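# Hang the kitchen roll on the under-cabinet holder

## Task

Mount the kitchen roll level on the holder beneath the cabinet so that both holder pegs are clicked all the way into the roll, the roll hangs freely on them without touching the holder's base plate, the cabinet or anything else, and it stays there by itself once the grippers have released it and pulled away.

## Robot and tools

Robot: two 6-joint arms with parallel-jaw grippers, named left_arm and right_arm. These are just names, not image sides. Scene frame: origin on the table top midway between the arms, +x out over the table, +z up, left_arm on the +y side. Arm root links: left_arm at (-0.005, +0.321, 0) m with quat_wxyz (+1.000, 0, 0, -0.017); right_arm at (+0.029, -0.288, 0) m with quat_wxyz (+0.996, 0, 0, +0.088). Gripper frame: fingers point along its +z and close along its y. The reported hand point sits between the pads, roughly 1 cm back from the fingertips.

execute_actions(actions, pictures): actions holds zero or one item. An empty list commands nothing, just reports the state, and includes camera pictures. A motion item is {"rows": [...], "steps": n}, with 1 to 15 rows and n from 1 to 15 (default 15). An action needs at least 9 steps. Each step is 1/30 s and uses one row; if there are fewer rows than steps, the last row repeats. A wait item is {"steps": n} with n up to 300. It commands nothing and returns once n steps have passed since the previous result, and your reply time counts toward them. Set pictures true to get images with a motion or wait result.

Each row is one flat list of 14 numbers covering both arms, even when only one arm moves. The order is left_arm waist, shoulder, elbow, wrist pitch, wrist yaw, wrist roll, grip, then the same seven for right_arm. The joint numbers are absolute target angles in radians, in each joint's own terms, as printed under Joint positions. They are not offsets. Stated ranges: waist -2.618 to 3.054, shoulder 0.000 to 3.142, elbow 0.000 to 3.142, wrist pitch -1.571 to 1.571, wrist yaw -1.571 to 1.571, wrist roll -2.094 to 2.094. A call is rejected as a whole if any target is beyond a range end by more than 0.036 and also farther out than that joint's last reading. The true end may differ from the stated one by up to 0.036. Targets past it are clipped, and you may see "joint sent to its limit", possibly about an earlier action. A missing notice does not prove there is room left.

Grip is an absolute setting from -1 (closed) to +1 (fully open). The pads touch at about -0.94, and each millimetre of object width adds about 0.0208. Sending a value below an object's width reading squeezes harder, up to roughly 50 to 62 N per pad, and less on parts thinner than about 5 mm. To keep a grasp, repeat the same closing value in every later row.

Motion: joint speed is capped. At each step a target may lead the measured angle by at most 0.202 (waist), 0.258 (shoulder), 0.238 (elbow), 0.573 (wrist pitch) or 0.522 (wrist yaw and roll) rad. If a row would move a hand more than 70 mm from where it is, all of that arm's targets are pulled back proportionally. Friction can leave a joint up to about 0.031 rad short, and changes smaller than that may not move it. Between calls the arms keep heading for the last row sent. They give up once everything has nearly stopped or any step is HELD, although fingers already moving finish their motion.

Timing: a result is captured 9 steps before its action ends. Those last steps run while you reply, and the next action starts after them.

Results: the state line gives each gripper's end_effector_position (m) and end_effector_quat_wxyz in the scene frame. It can be off, especially at long reach. Joint positions lists six angles (rad) per arm plus the opening in metres, from 0.093 fully open to 0 shut. Joint velocities gives their rates. grip_measured is the motor position on the -1..+1 scale. Its per-gripper bias is up to about 0.02, and for opening it is about 1 mm. When the pads hold a rigid flat object, the opening can settle up to about 12 mm below its true width. "joint command not followed" means a clearance check altered or blocked joint targets. HELD marks steps on which your row was partly or wholly not sent. MOTOR HOT appears from 75 °C. OVER-TEMPERATURE FAULT means the arm was halted: at 90 °C for 10 s, or at 100 °C it goes limp and drops. Holding loads and idling while gripping both add heat.

zoom_image(camera, region): gives an enlarged view of the newest full image from one camera. region is [x0, y0, x1, y1] in pixels, measured from the top-left, and may be at most 504 by 504. Cameras, all 896x504: cam_head_left, cam_head_right, cam_high, cam_low, cam_left_wrist, cam_right_wrist. Each wrist camera is fixed to its gripper.

show_instructions(): shows the reference pages, here a kitchen roll holder manual image. It moves nothing. read_manual(section): returns URDF licence text ("licences"). finished_scene(scene): ends and grades the current scene, giving its number. It cannot be undone. Replying without any tool call ends everything.

Avoid: knocking or placing anything off the table, which fails the task. Do not let the arms collide or push on each other. Avoid dropping, slipping, slamming, or jamming objects with excessive force. Brief outside tugs on held parts or nudges to loose objects can happen, so recheck positions. Before finishing, open the grippers, back away, and confirm the roll hangs on its own. Smooth, quick, low-effort motion is preferred.

Each tool is called after "Request:" by a JSON object that holds its "name" and its "arguments", one argument or row to a line.

Reference images:

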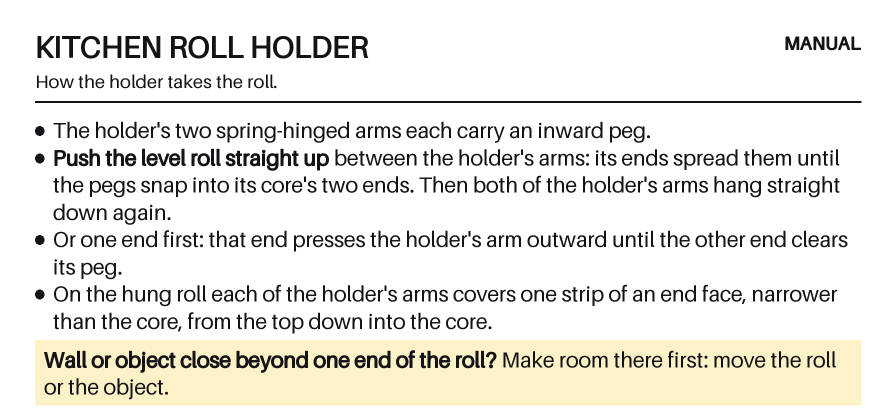

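## Session

Request:
{"name": "execute_actions", "arguments": {
  "actions": []
}}

Scene clock: 0.00 s of 6000.00 s.
left_arm: end_effector_position=(+0.2777, +0.4994, +0.1478) grip_measured=+0.454 end_effector_quat_wxyz=(-0.296, +0.782, -0.534, -0.128) | right_arm: end_effector_position=(+0.3050, -0.6260, +0.2251) grip_measured=-0.935 end_effector_quat_wxyz=(+0.233, +0.411, +0.744, -0.472)
Joint positions: left_arm=[ 0.318  1.491  1.149 -0.889 -0.574 -1.557  0.067] | right_arm=[-0.76   1.629  1.288 -0.431  0.878  0.035  0.   ]
Joint velocities: left_arm=[-0.002 -0.002  0.007 -0.037  0.022 -0.022  0.   ] | right_arm=[ 0.007 -0.007  0.002  0.022 -0.007 -0.007 -0.   ]

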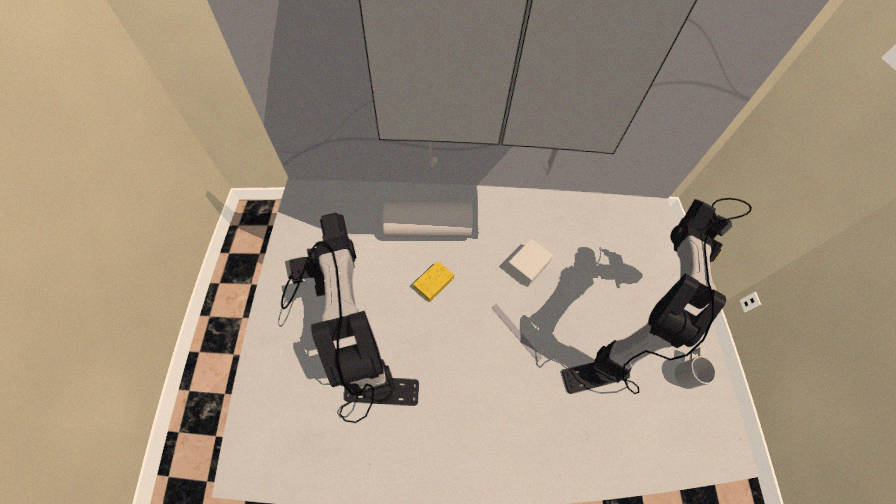

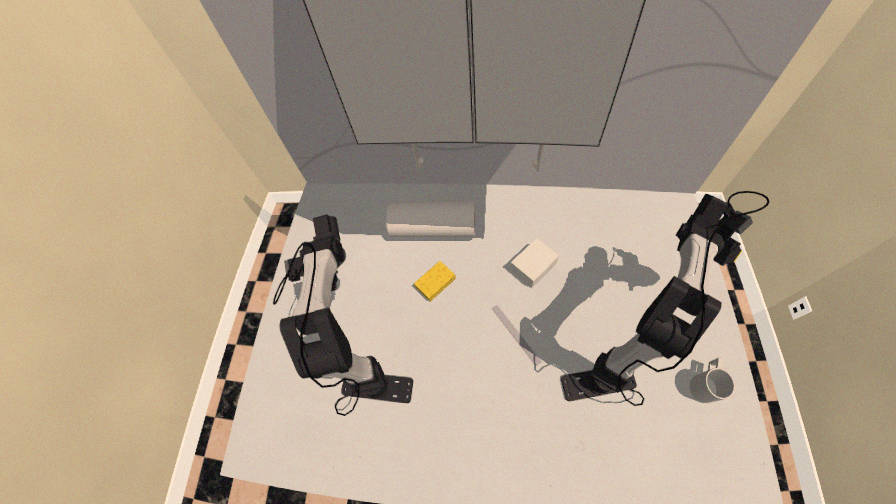

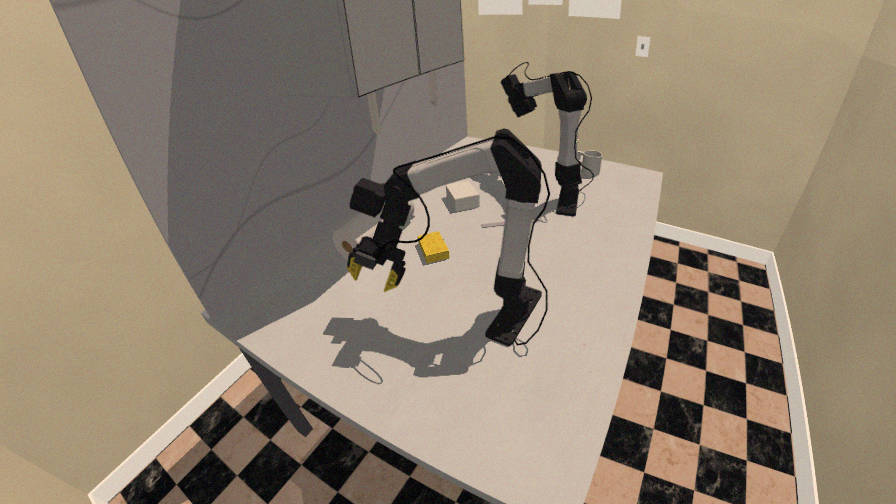

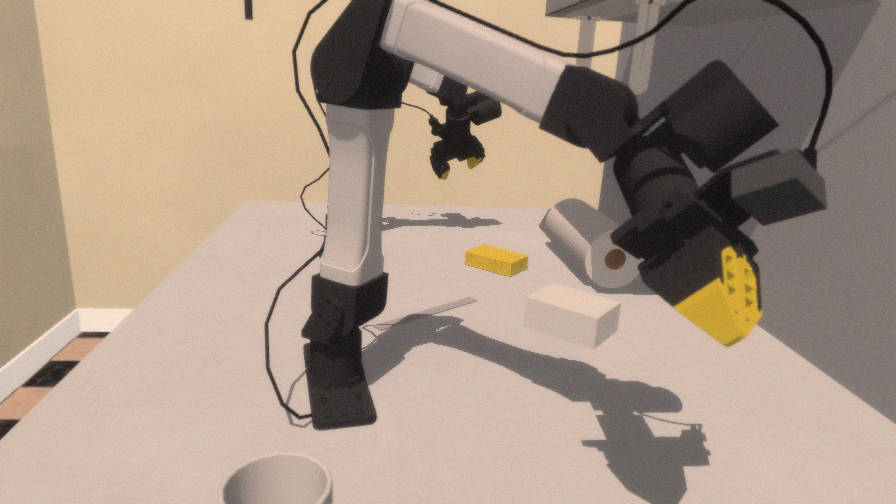

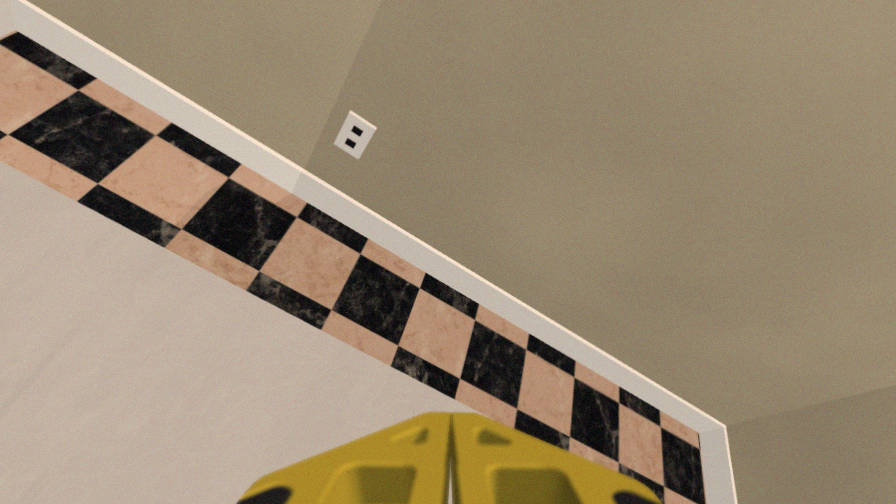

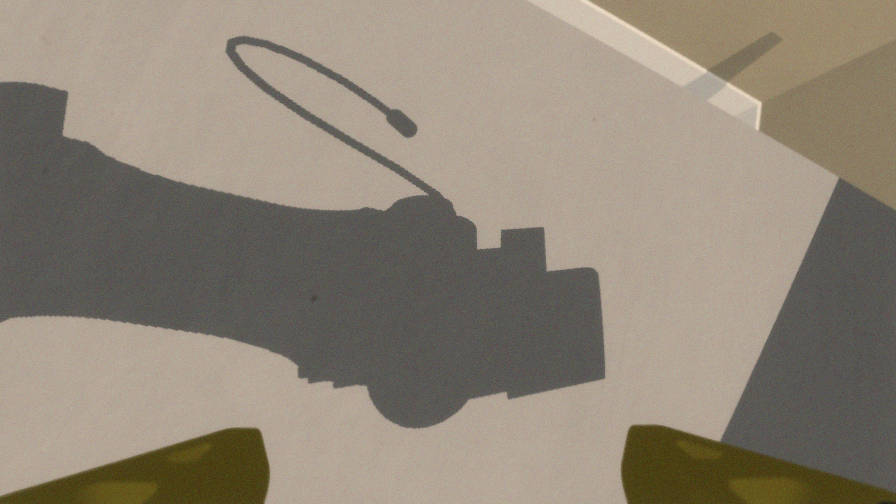

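Request:
{"name": "zoom_image", "arguments": {
  "camera": "cam_head_left",
  "region": [340, 120, 640, 300]
}}

Request:
{"name": "zoom_image", "arguments": {
  "camera": "cam_low",
  "region": [450, 0, 800, 320]
}}

Region (340, 120, 640, 300) of cam_head_left's 896x504 image, scaled by 1.680, with more detail than that image has; it fills the top 302 rows of this view, and the rest is white.

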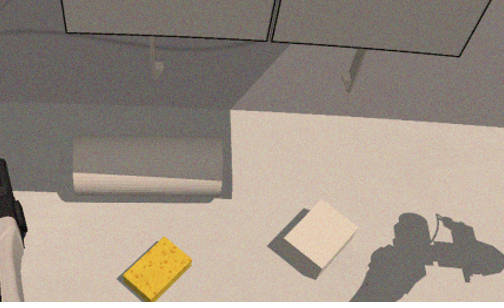

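Region (450, 0, 800, 320) of cam_low's 896x504 image, scaled by 1.440, with more detail than that image has; it fills the top 461 rows of this view, and the rest is white.

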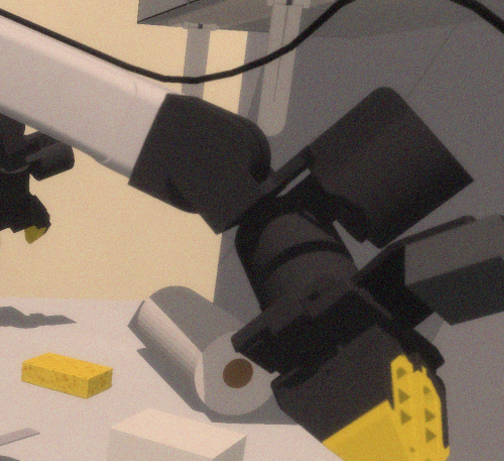

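Request:
{"name": "execute_actions", "arguments": {
  "actions": [
    {"rows":[[-0.3,0.3,0.1,0.3,0,0,1,0.35,0.3,0.1,0.3,0,0,1]]}
  ]
}}

Request:
{"name": "execute_actions", "arguments": {
  "actions": [
    {"steps":60}
  ],
  "pictures": true
}}

Scene clock: 2.23 s of 6000.00 s.
left_arm: end_effector_position=(+0.3276, +0.3786, +0.1571) grip_measured=+0.977 end_effector_quat_wxyz=(+0.374, -0.567, +0.729, -0.090) | right_arm: end_effector_position=(+0.3793, -0.5358, +0.2501) grip_measured=+0.681 end_effector_quat_wxyz=(+0.452, +0.318, +0.765, -0.331)
Joint positions: left_arm=[ 0.07   1.195  0.838 -0.464 -0.272 -1.178  0.092] | right_arm=[-0.576  1.4    1.048 -0.106  0.575  0.024  0.078]
Joint velocities: left_arm=[-1.556 -1.805 -1.697  2.234  1.238  1.956 -0.   ] | right_arm=[ 1.165 -1.346 -1.14   1.37  -1.546  0.022  0.422]
Steps of this call (steps 1 to 61: nothing new was sent; steps 62 to 67: the first 6 steps of this action). Readings (joint positions):
62: left_arm=[0.306 1.467 1.117 -0.830 -0.536 -1.506] | right_arm=[-0.751 1.610 1.262 -0.380 0.839 0.033]
63: left_arm=[0.272 1.423 1.063 -0.754 -0.477 -1.444] | right_arm=[-0.729 1.575 1.216 -0.320 0.787 0.031]
65: left_arm=[0.176 1.316 0.954 -0.616 -0.365 -1.316] | right_arm=[-0.657 1.491 1.128 -0.210 0.683 0.027]
67: the state above

Scene clock: 4.23 s of 6000.00 s.
left_arm: end_effector_position=(+0.2432, +0.2374, +0.2226) grip_measured=+0.978 end_effector_quat_wxyz=(+0.725, +0.106, +0.670, -0.121) | right_arm: end_effector_position=(+0.2575, -0.1590, +0.2251) grip_measured=+1.000 end_effector_quat_wxyz=(+0.713, -0.169, +0.653, +0.189)
Joint positions: left_arm=[-0.297  0.31   0.107  0.282 -0.007 -0.007  0.092] | right_arm=[0.343 0.314 0.107 0.297 0.007 0.006 0.093]
Joint velocities: left_arm=[ 0.007 -0.007 -0.002 -0.022 -0.066 -0.022 -0.001] | right_arm=[ 0.012 -0.007  0.012 -0.037  0.022  0.007  0.   ]
Kept back: nothing.
Steps of this call (steps 1 to 9: the last 9 steps of your previous action; steps 10 to 45: the robot went on to your last target; steps 46 to 60: nothing new was sent). Readings (joint positions):
1: left_arm=[0.013 1.129 0.778 -0.383 -0.233 -1.106] | right_arm=[-0.534 1.352 1.008 -0.059 0.519 0.022]
2: left_arm=[-0.045 1.062 0.716 -0.299 -0.199 -1.030] | right_arm=[-0.491 1.302 0.967 -0.016 0.462 0.021]
4: left_arm=[-0.167 0.914 0.584 -0.124 -0.140 -0.868] | right_arm=[-0.399 1.195 0.881 0.061 0.358 0.018]
8: left_arm=[-0.296 0.528 0.272 0.146 -0.043 -0.469] | right_arm=[-0.182 0.938 0.675 0.183 0.195 0.013]
60: the state above
All arms were judged still, so your last target was given up. Only a new action makes them travel on or press farther. Fingers that are still opening or closing keep moving.

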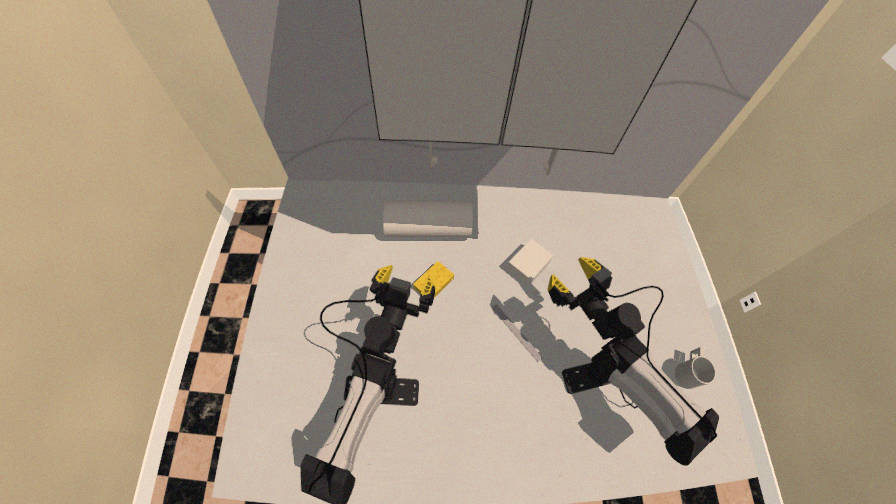

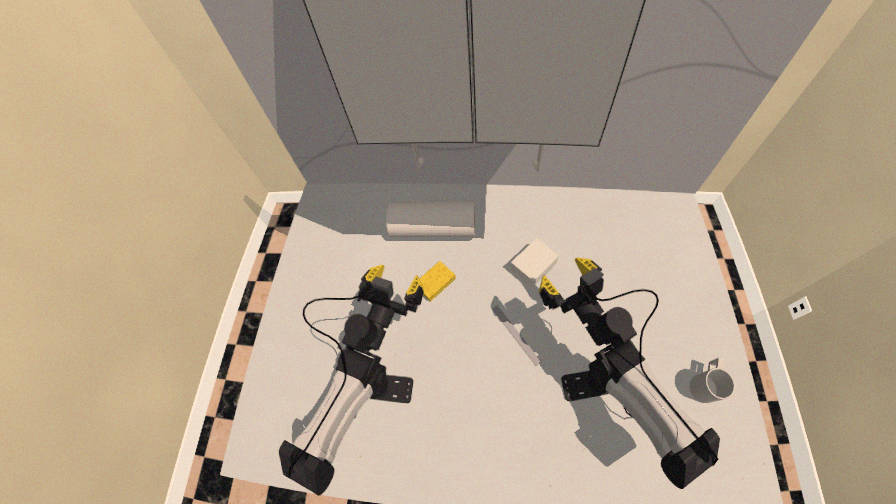

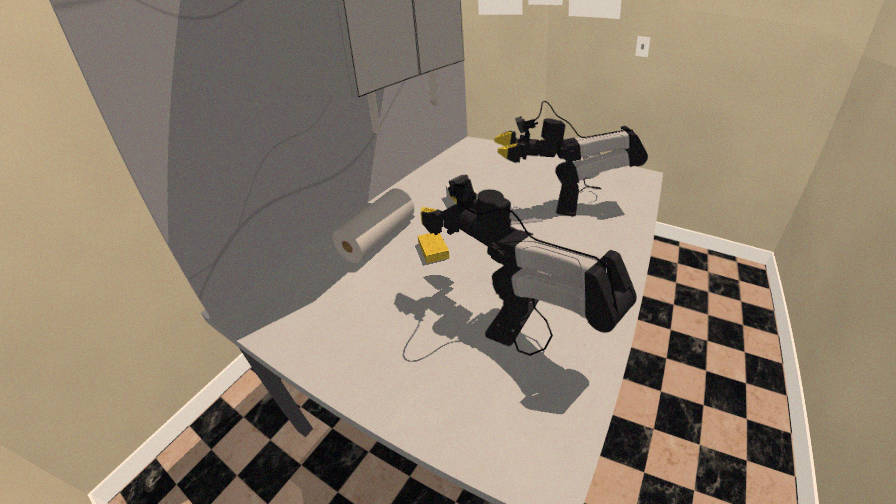

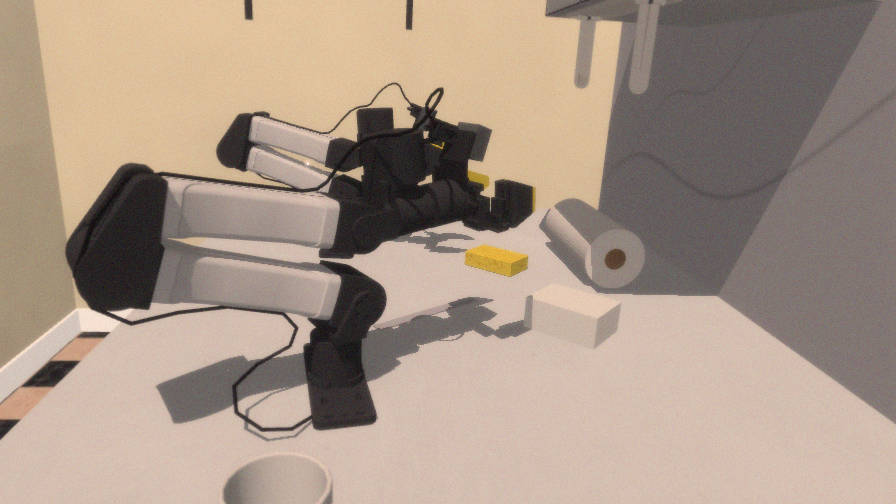

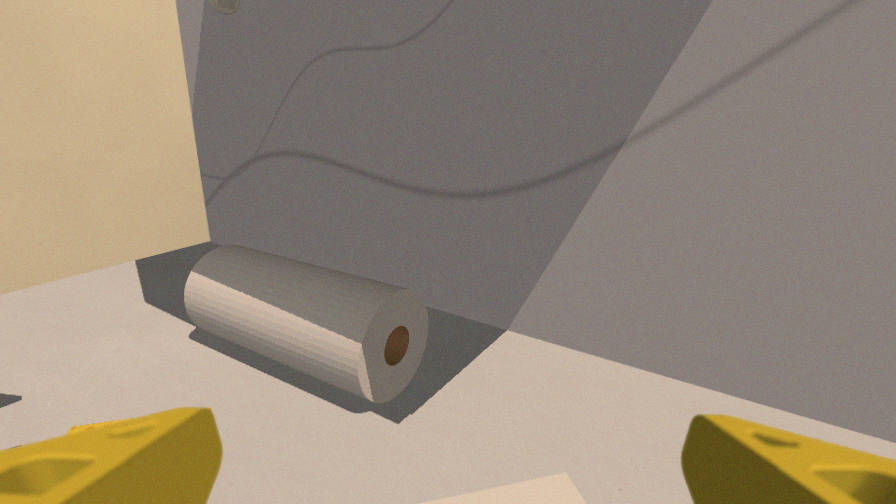

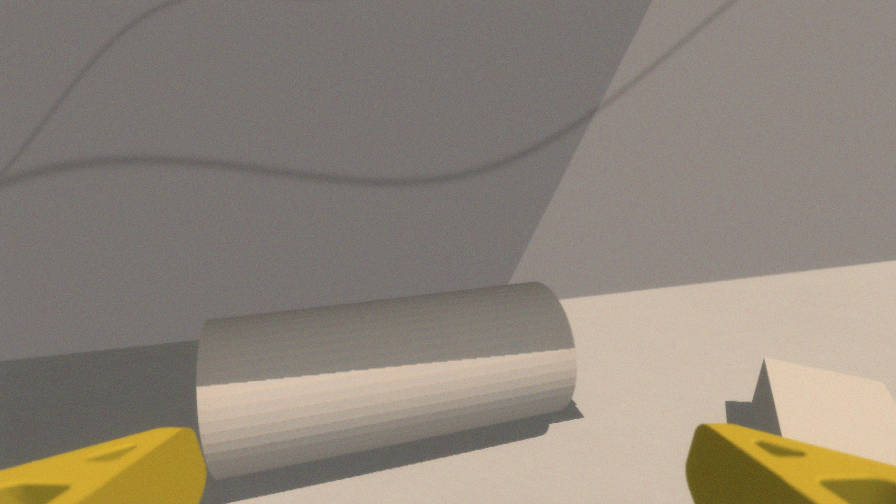

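Request:
{"name": "execute_actions", "arguments": {
  "actions": [
    {"rows":[[-0.6,0.3,0.1,0.75,0,0,1,0.5,0.3,0.1,0.75,0,0,1]]}
  ]
}}

Request:
{"name": "execute_actions", "arguments": {
  "actions": [
    {"steps":30}
  ],
  "pictures": true
}}

Scene clock: 7.37 s of 6000.00 s.
left_arm: end_effector_position=(+0.1946, +0.1788, +0.2917) grip_measured=+0.978 end_effector_quat_wxyz=(+0.789, +0.169, +0.533, -0.255) | right_arm: end_effector_position=(+0.2208, -0.1375, +0.2963) grip_measured=+1.000 end_effector_quat_wxyz=(+0.788, -0.178, +0.521, +0.275)
Joint positions: left_arm=[-0.585  0.31   0.096  0.598  0.001 -0.007  0.092] | right_arm=[0.492 0.314 0.097 0.621 0.002 0.005 0.093]
Joint velocities: left_arm=[-0.383  0.007  0.022  1.048  0.095  0.037  0.   ] | right_arm=[ 0.027 -0.012  0.002  0.886  0.037  0.007  0.   ]
Steps of this call (steps 1 to 88: nothing new was sent; steps 89 to 94: the first 6 steps of this action). Readings (joint positions):
89: left_arm=[-0.326 0.310 0.101 0.324 -0.018 -0.007] | right_arm=[0.366 0.314 0.101 0.341 0.015 0.006]
90: left_arm=[-0.389 0.310 0.096 0.384 -0.018 -0.007] | right_arm=[0.413 0.314 0.097 0.405 0.014 0.006]
92: left_arm=[-0.523 0.310 0.096 0.507 -0.010 -0.007] | right_arm=[0.478 0.314 0.097 0.535 0.004 0.005]
94: the state above

Scene clock: 8.37 s of 6000.00 s.
left_arm: end_effector_position=(+0.1817, +0.1854, +0.3211) grip_measured=+0.978 end_effector_quat_wxyz=(+0.822, +0.154, +0.478, -0.270) | right_arm: end_effector_position=(+0.2102, -0.1458, +0.3232) grip_measured=+1.000 end_effector_quat_wxyz=(+0.819, -0.161, +0.471, +0.286)
Joint positions: left_arm=[-0.594  0.31   0.096  0.733  0.002 -0.007  0.092] | right_arm=[0.492 0.314 0.097 0.745 0.002 0.005 0.093]
Joint velocities: left_arm=[ 0.017 -0.002  0.012  0.022 -0.022 -0.037 -0.001] | right_arm=[ 0.012  0.007 -0.002  0.022 -0.022 -0.051  0.   ]
Kept back: nothing.
Steps of this call (steps 1 to 9: the last 9 steps of your previous action; steps 10 to 30: the robot went on to your last target). Readings (joint positions):
1: left_arm=[-0.592 0.310 0.096 0.629 0.002 -0.007] | right_arm=[0.492 0.314 0.097 0.650 0.002 0.005]
2: left_arm=[-0.594 0.310 0.096 0.653 0.002 -0.007] | right_arm=[0.492 0.314 0.097 0.671 0.002 0.005]
4: left_arm=[-0.594 0.310 0.096 0.686 0.002 -0.007] | right_arm=[0.492 0.314 0.097 0.702 0.002 0.005]
8: left_arm=[-0.594 0.310 0.096 0.717 0.002 -0.007] | right_arm=[0.492 0.314 0.097 0.730 0.002 0.005]
30: the state above
All arms were judged still, so your last target was given up. Only a new action makes them travel on or press farther. Fingers that are still opening or closing keep moving.

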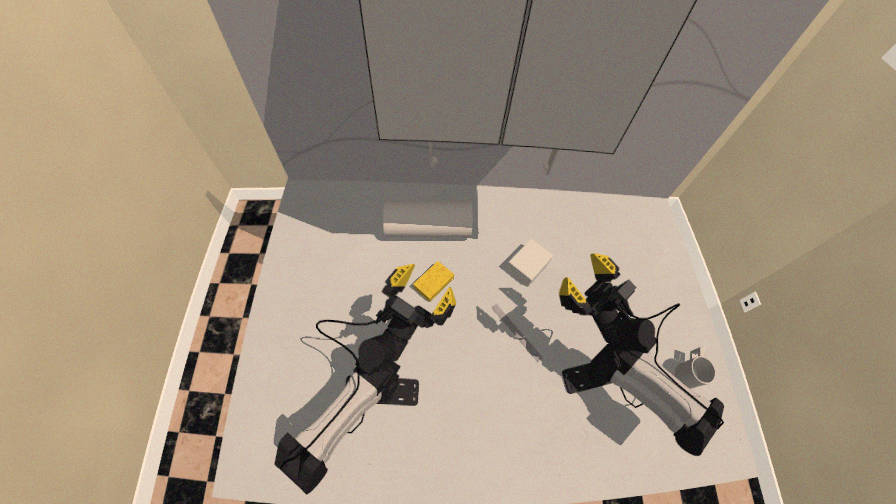

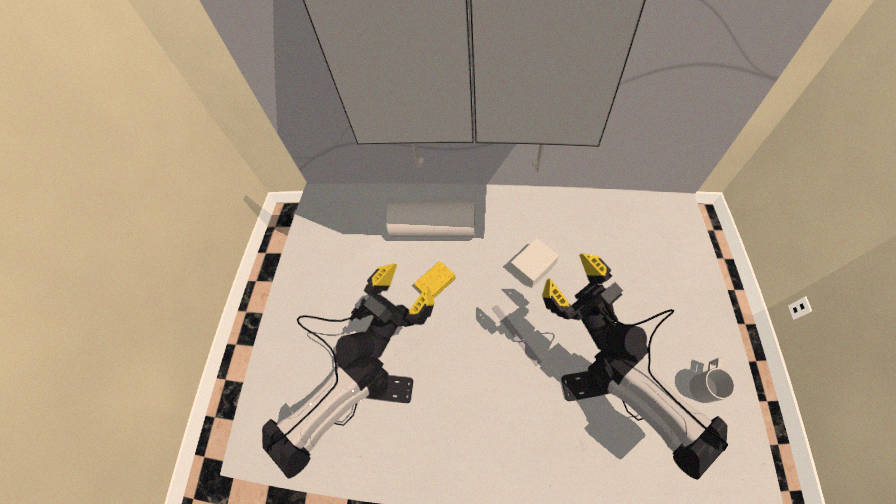

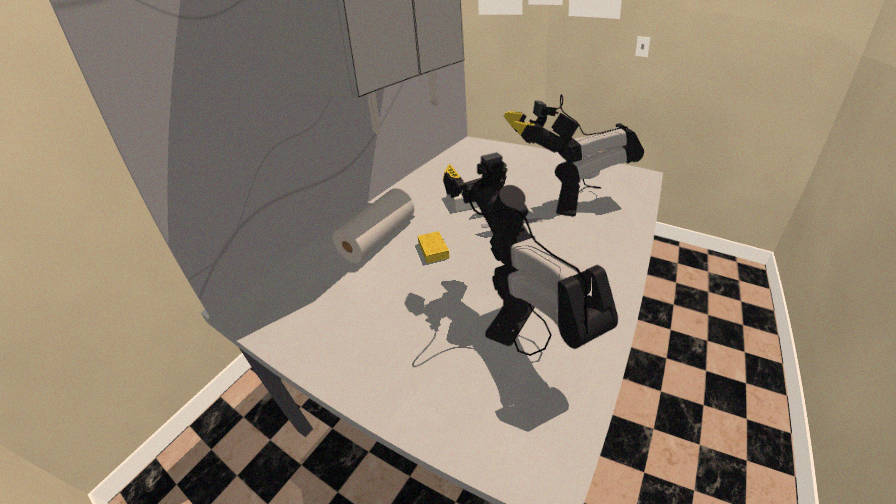

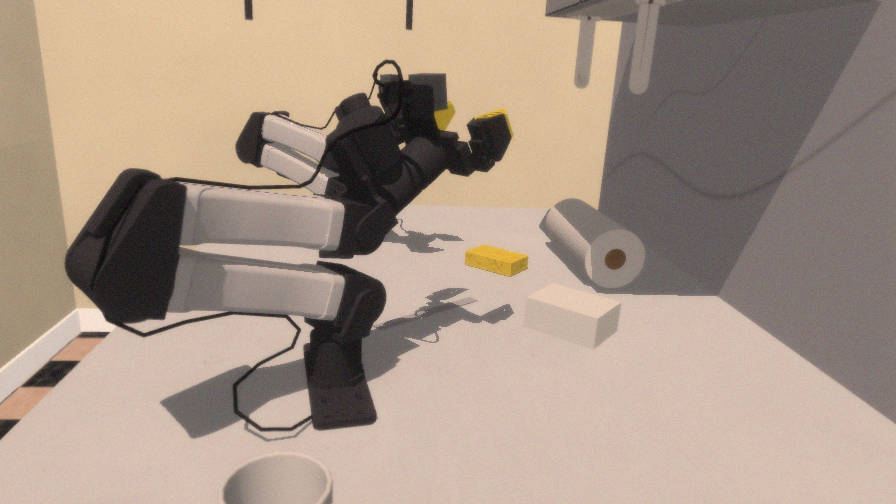

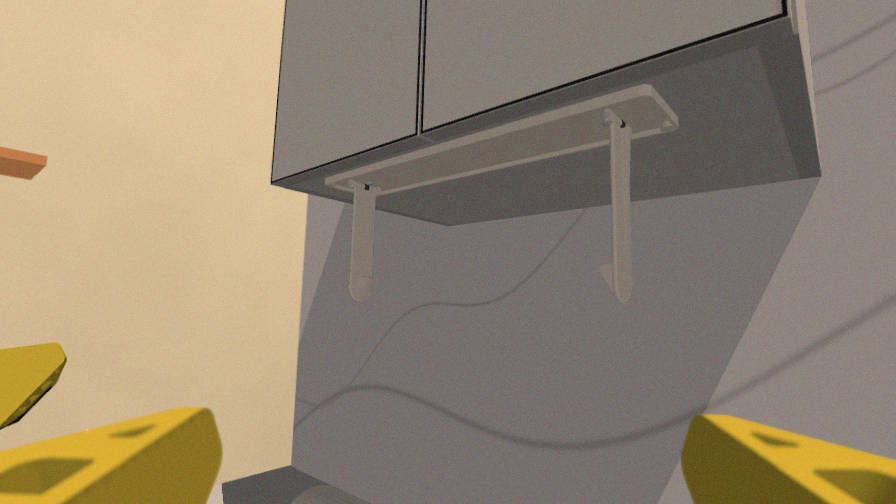

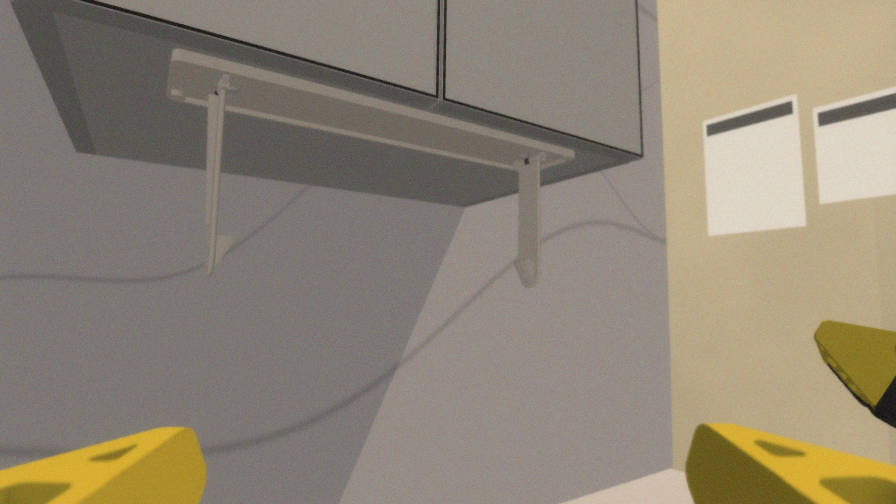

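Request:
{"name": "execute_actions", "arguments": {
  "actions": [
    {"rows":[[0.505,2.1,1.29,0.81,1.52,-1.57,-0.3,0.54,1.55,1.132,-0.6,0,1.57,0.2]]}
  ]
}}

Request:
{"name": "execute_actions", "arguments": {
  "actions": [
    {"steps":30}
  ]
}}

Request:
{"name": "execute_actions", "arguments": {
  "actions": [
    {"rows":[[0.505,2.3,1.29,1.01,1.52,-1.57,-0.3,0.54,1.7,1.132,-0.55,0,1.57,0.2],[0.505,2.3,1.29,1.01,1.52,-1.57,-0.3,0.54,1.7,1.132,-0.55,0,1.57,0.2],[0.505,2.4,1.29,1.11,1.52,-1.57,-0.3,0.54,1.75,1.132,-0.55,0,1.57,0.2],[0.505,2.4,1.29,1.11,1.52,-1.57,-0.3,0.54,1.75,1.132,-0.55,0,1.57,0.2],[0.505,2.47,1.29,1.19,1.52,-1.57,-0.3,0.54,1.81,1.132,-0.515,0,1.57,0.2]]}
  ]
}}

Request:
{"name": "execute_actions", "arguments": {
  "actions": [
    {"steps":15}
  ],
  "pictures": true
}}

Scene clock: 12.17 s of 6000.00 s.
left_arm: end_effector_position=(+0.2454, +0.1708, +0.4003) grip_measured=-0.283 end_effector_quat_wxyz=(+0.701, +0.160, +0.524, -0.457) | right_arm: end_effector_position=(+0.2800, -0.0742, +0.2891) grip_measured=+0.204 end_effector_quat_wxyz=(+0.543, -0.043, +0.732, +0.410)
Joint positions: left_arm=[-0.174  0.812  0.539  0.78   0.603 -0.587  0.032] | right_arm=[0.531 0.799 0.577 0.148 0.002 0.587 0.055]
Joint velocities: left_arm=[ 2.103  2.586  2.567  0.286  2.835 -2.85  -0.029] | right_arm=[-0.012  2.586  2.596 -2.923  0.037  2.733 -0.003]
Steps of this call (steps 1 to 90: nothing new was sent; then 0.60 s passed at rest; steps 91 to 96: the first 6 steps of this action). Readings (joint positions):
91: left_arm=[-0.553 0.350 0.126 0.734 0.088 -0.089] | right_arm=[0.499 0.348 0.137 0.675 0.003 0.086]
92: left_arm=[-0.478 0.441 0.196 0.737 0.194 -0.189] | right_arm=[0.513 0.433 0.218 0.566 0.003 0.187]
94: left_arm=[-0.325 0.629 0.363 0.757 0.399 -0.388] | right_arm=[0.528 0.618 0.396 0.356 0.002 0.387]
96: the state above

Scene clock: 13.17 s of 6000.00 s.
left_arm: end_effector_position=(+0.4705, +0.3732, +0.1939) grip_measured=-0.298 end_effector_quat_wxyz=(+0.174, -0.196, +0.680, -0.684) | right_arm: end_effector_position=(+0.3276, -0.0335, +0.1226) grip_measured=+0.203 end_effector_quat_wxyz=(+0.116, +0.399, +0.876, +0.246)
Joint positions: left_arm=[ 0.501  2.11   1.27   0.797  1.509 -1.558  0.031] | right_arm=[ 0.531  1.564  1.13  -0.587  0.002  1.562  0.055]
Joint velocities: left_arm=[ 0.002 -0.002 -0.007 -0.037  0.007  0.007  0.001] | right_arm=[-0.007  0.002  0.002 -0.066 -0.037  0.037 -0.   ]
Kept back: nothing.
Steps of this call (steps 1 to 9: the last 9 steps of your previous action; steps 10 to 30: the robot went on to your last target). Readings (joint positions):
1: left_arm=[-0.100 0.902 0.629 0.789 0.706 -0.686] | right_arm=[0.531 0.890 0.667 0.045 0.002 0.687]
2: left_arm=[-0.026 0.993 0.719 0.796 0.808 -0.785] | right_arm=[0.531 0.980 0.759 -0.058 0.002 0.786]
4: left_arm=[0.118 1.174 0.900 0.806 1.011 -0.984] | right_arm=[0.531 1.161 0.938 -0.243 0.002 0.986]
8: left_arm=[0.369 1.506 1.202 0.813 1.271 -1.282] | right_arm=[0.531 1.454 1.128 -0.383 0.002 1.297]
30: the state above

Scene clock: 13.37 s of 6000.00 s.
left_arm: end_effector_position=(+0.4831, +0.3796, +0.1019) grip_measured=-0.298 end_effector_quat_wxyz=(+0.172, -0.194, +0.681, -0.685) | right_arm: end_effector_position=(+0.3337, -0.0283, +0.0593) grip_measured=+0.203 end_effector_quat_wxyz=(+0.088, +0.406, +0.890, +0.187)
Joint positions: left_arm=[ 0.501  2.386  1.297  1.048  1.515 -1.56   0.031] | right_arm=[ 0.531  1.752  1.137 -0.539  0.002  1.563  0.055]
Joint velocities: left_arm=[ 0.012  1.717 -0.007  0.755 -0.037 -0.022 -0.001] | right_arm=[-0.012  1.092  0.002  0.139 -0.066  0.007  0.   ]
Steps of this call (steps 1 to 6: the first 6 steps of this action). Readings (joint positions):
1: left_arm=[0.501 2.132 1.274 0.839 1.515 -1.560] | right_arm=[0.531 1.576 1.132 -0.584 0.002 1.562]
2: left_arm=[0.501 2.167 1.288 0.887 1.516 -1.560] | right_arm=[0.531 1.600 1.136 -0.570 0.002 1.562]
4: left_arm=[0.501 2.267 1.297 0.975 1.515 -1.560] | right_arm=[0.531 1.672 1.137 -0.550 0.002 1.562]
6: the state above

Scene clock: 13.87 s of 6000.00 s.
left_arm: end_effector_position=(+0.4781, +0.3771, +0.0656) grip_measured=-0.298 end_effector_quat_wxyz=(+0.174, -0.186, +0.683, -0.685) | right_arm: end_effector_position=(+0.3332, -0.0287, +0.0356) grip_measured=+0.203 end_effector_quat_wxyz=(+0.078, +0.408, +0.894, +0.165)
Joint positions: left_arm=[ 0.501  2.488  1.29   1.171  1.523 -1.561  0.031] | right_arm=[ 0.531  1.818  1.137 -0.522  0.002  1.564  0.055]
Joint velocities: left_arm=[ 0.012 -0.007 -0.012 -0.051 -0.022 -0.037 -0.001] | right_arm=[-0.007  0.007  0.007 -0.007 -0.022 -0.095 -0.   ]
Kept back: nothing.
Steps of this call (steps 1 to 9: the last 9 steps of your previous action; steps 10 to 15: the robot went on to your last target). Readings (joint positions):
1: left_arm=[0.501 2.439 1.297 1.065 1.515 -1.561] | right_arm=[0.531 1.784 1.137 -0.537 0.002 1.563]
2: left_arm=[0.501 2.480 1.293 1.074 1.515 -1.562] | right_arm=[0.531 1.805 1.137 -0.537 0.002 1.563]
4: left_arm=[0.501 2.500 1.290 1.112 1.523 -1.558] | right_arm=[0.531 1.819 1.137 -0.537 0.002 1.564]
8: left_arm=[0.501 2.490 1.290 1.151 1.523 -1.560] | right_arm=[0.531 1.818 1.137 -0.527 0.002 1.564]
15: the state above

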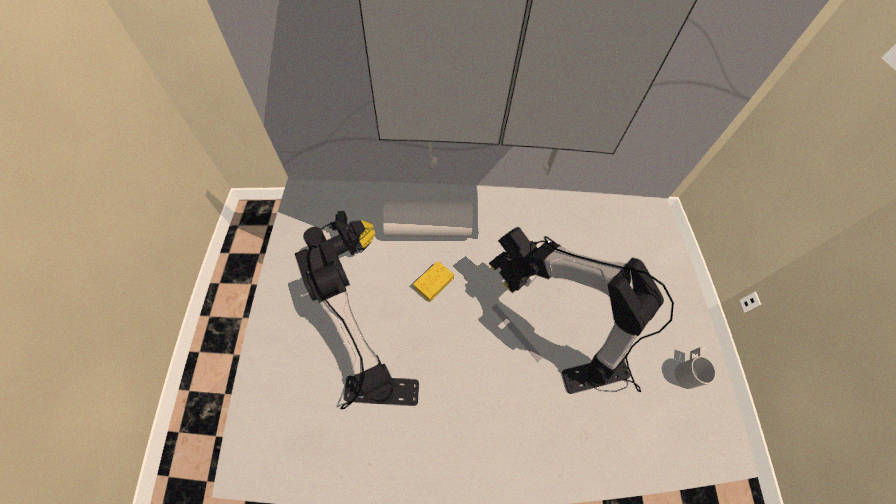

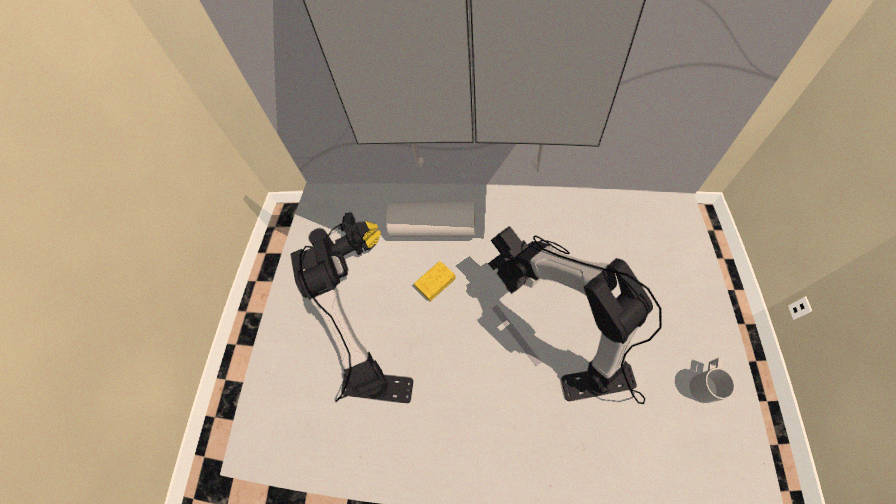

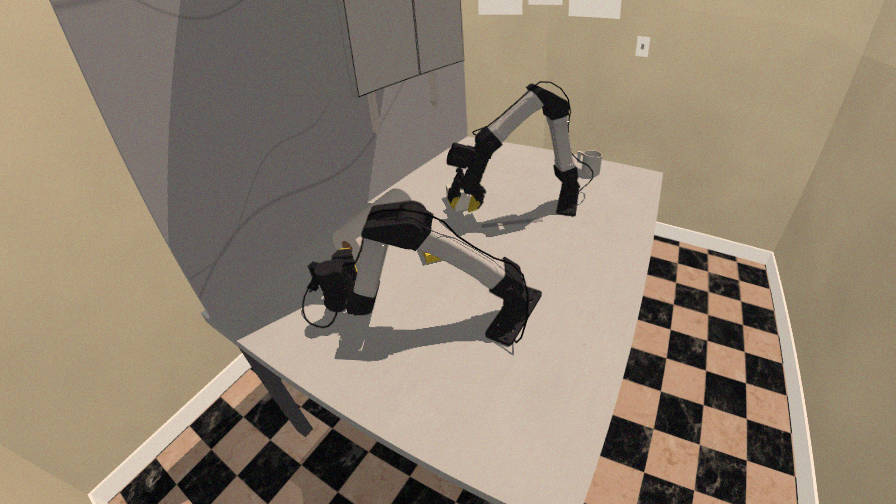

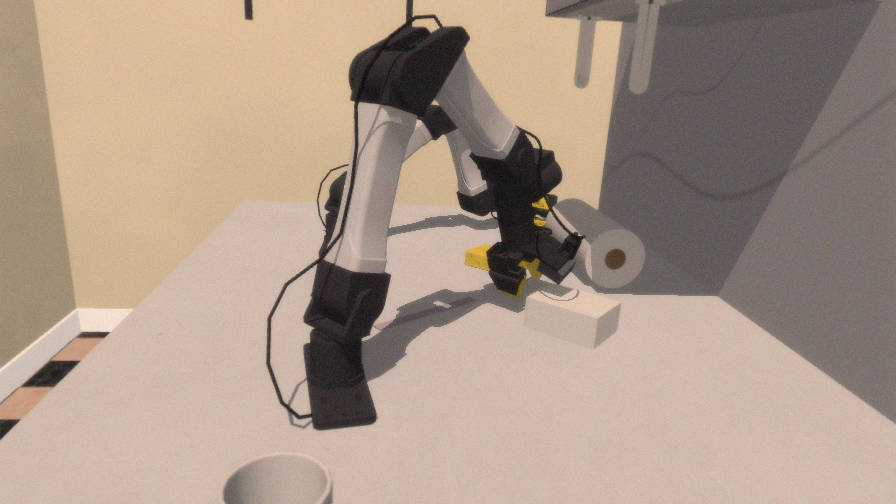

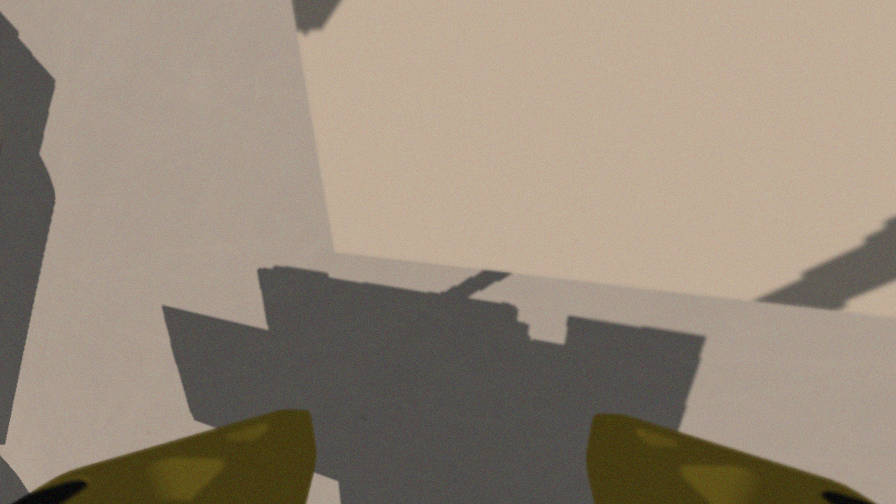

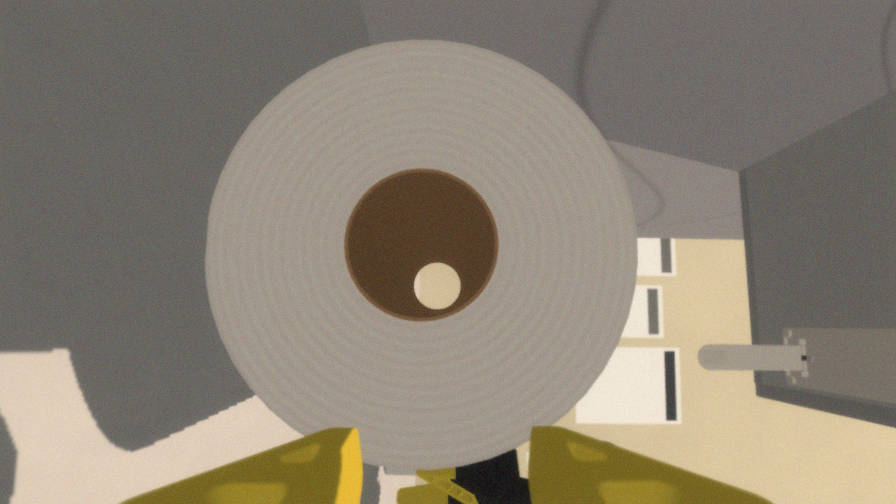

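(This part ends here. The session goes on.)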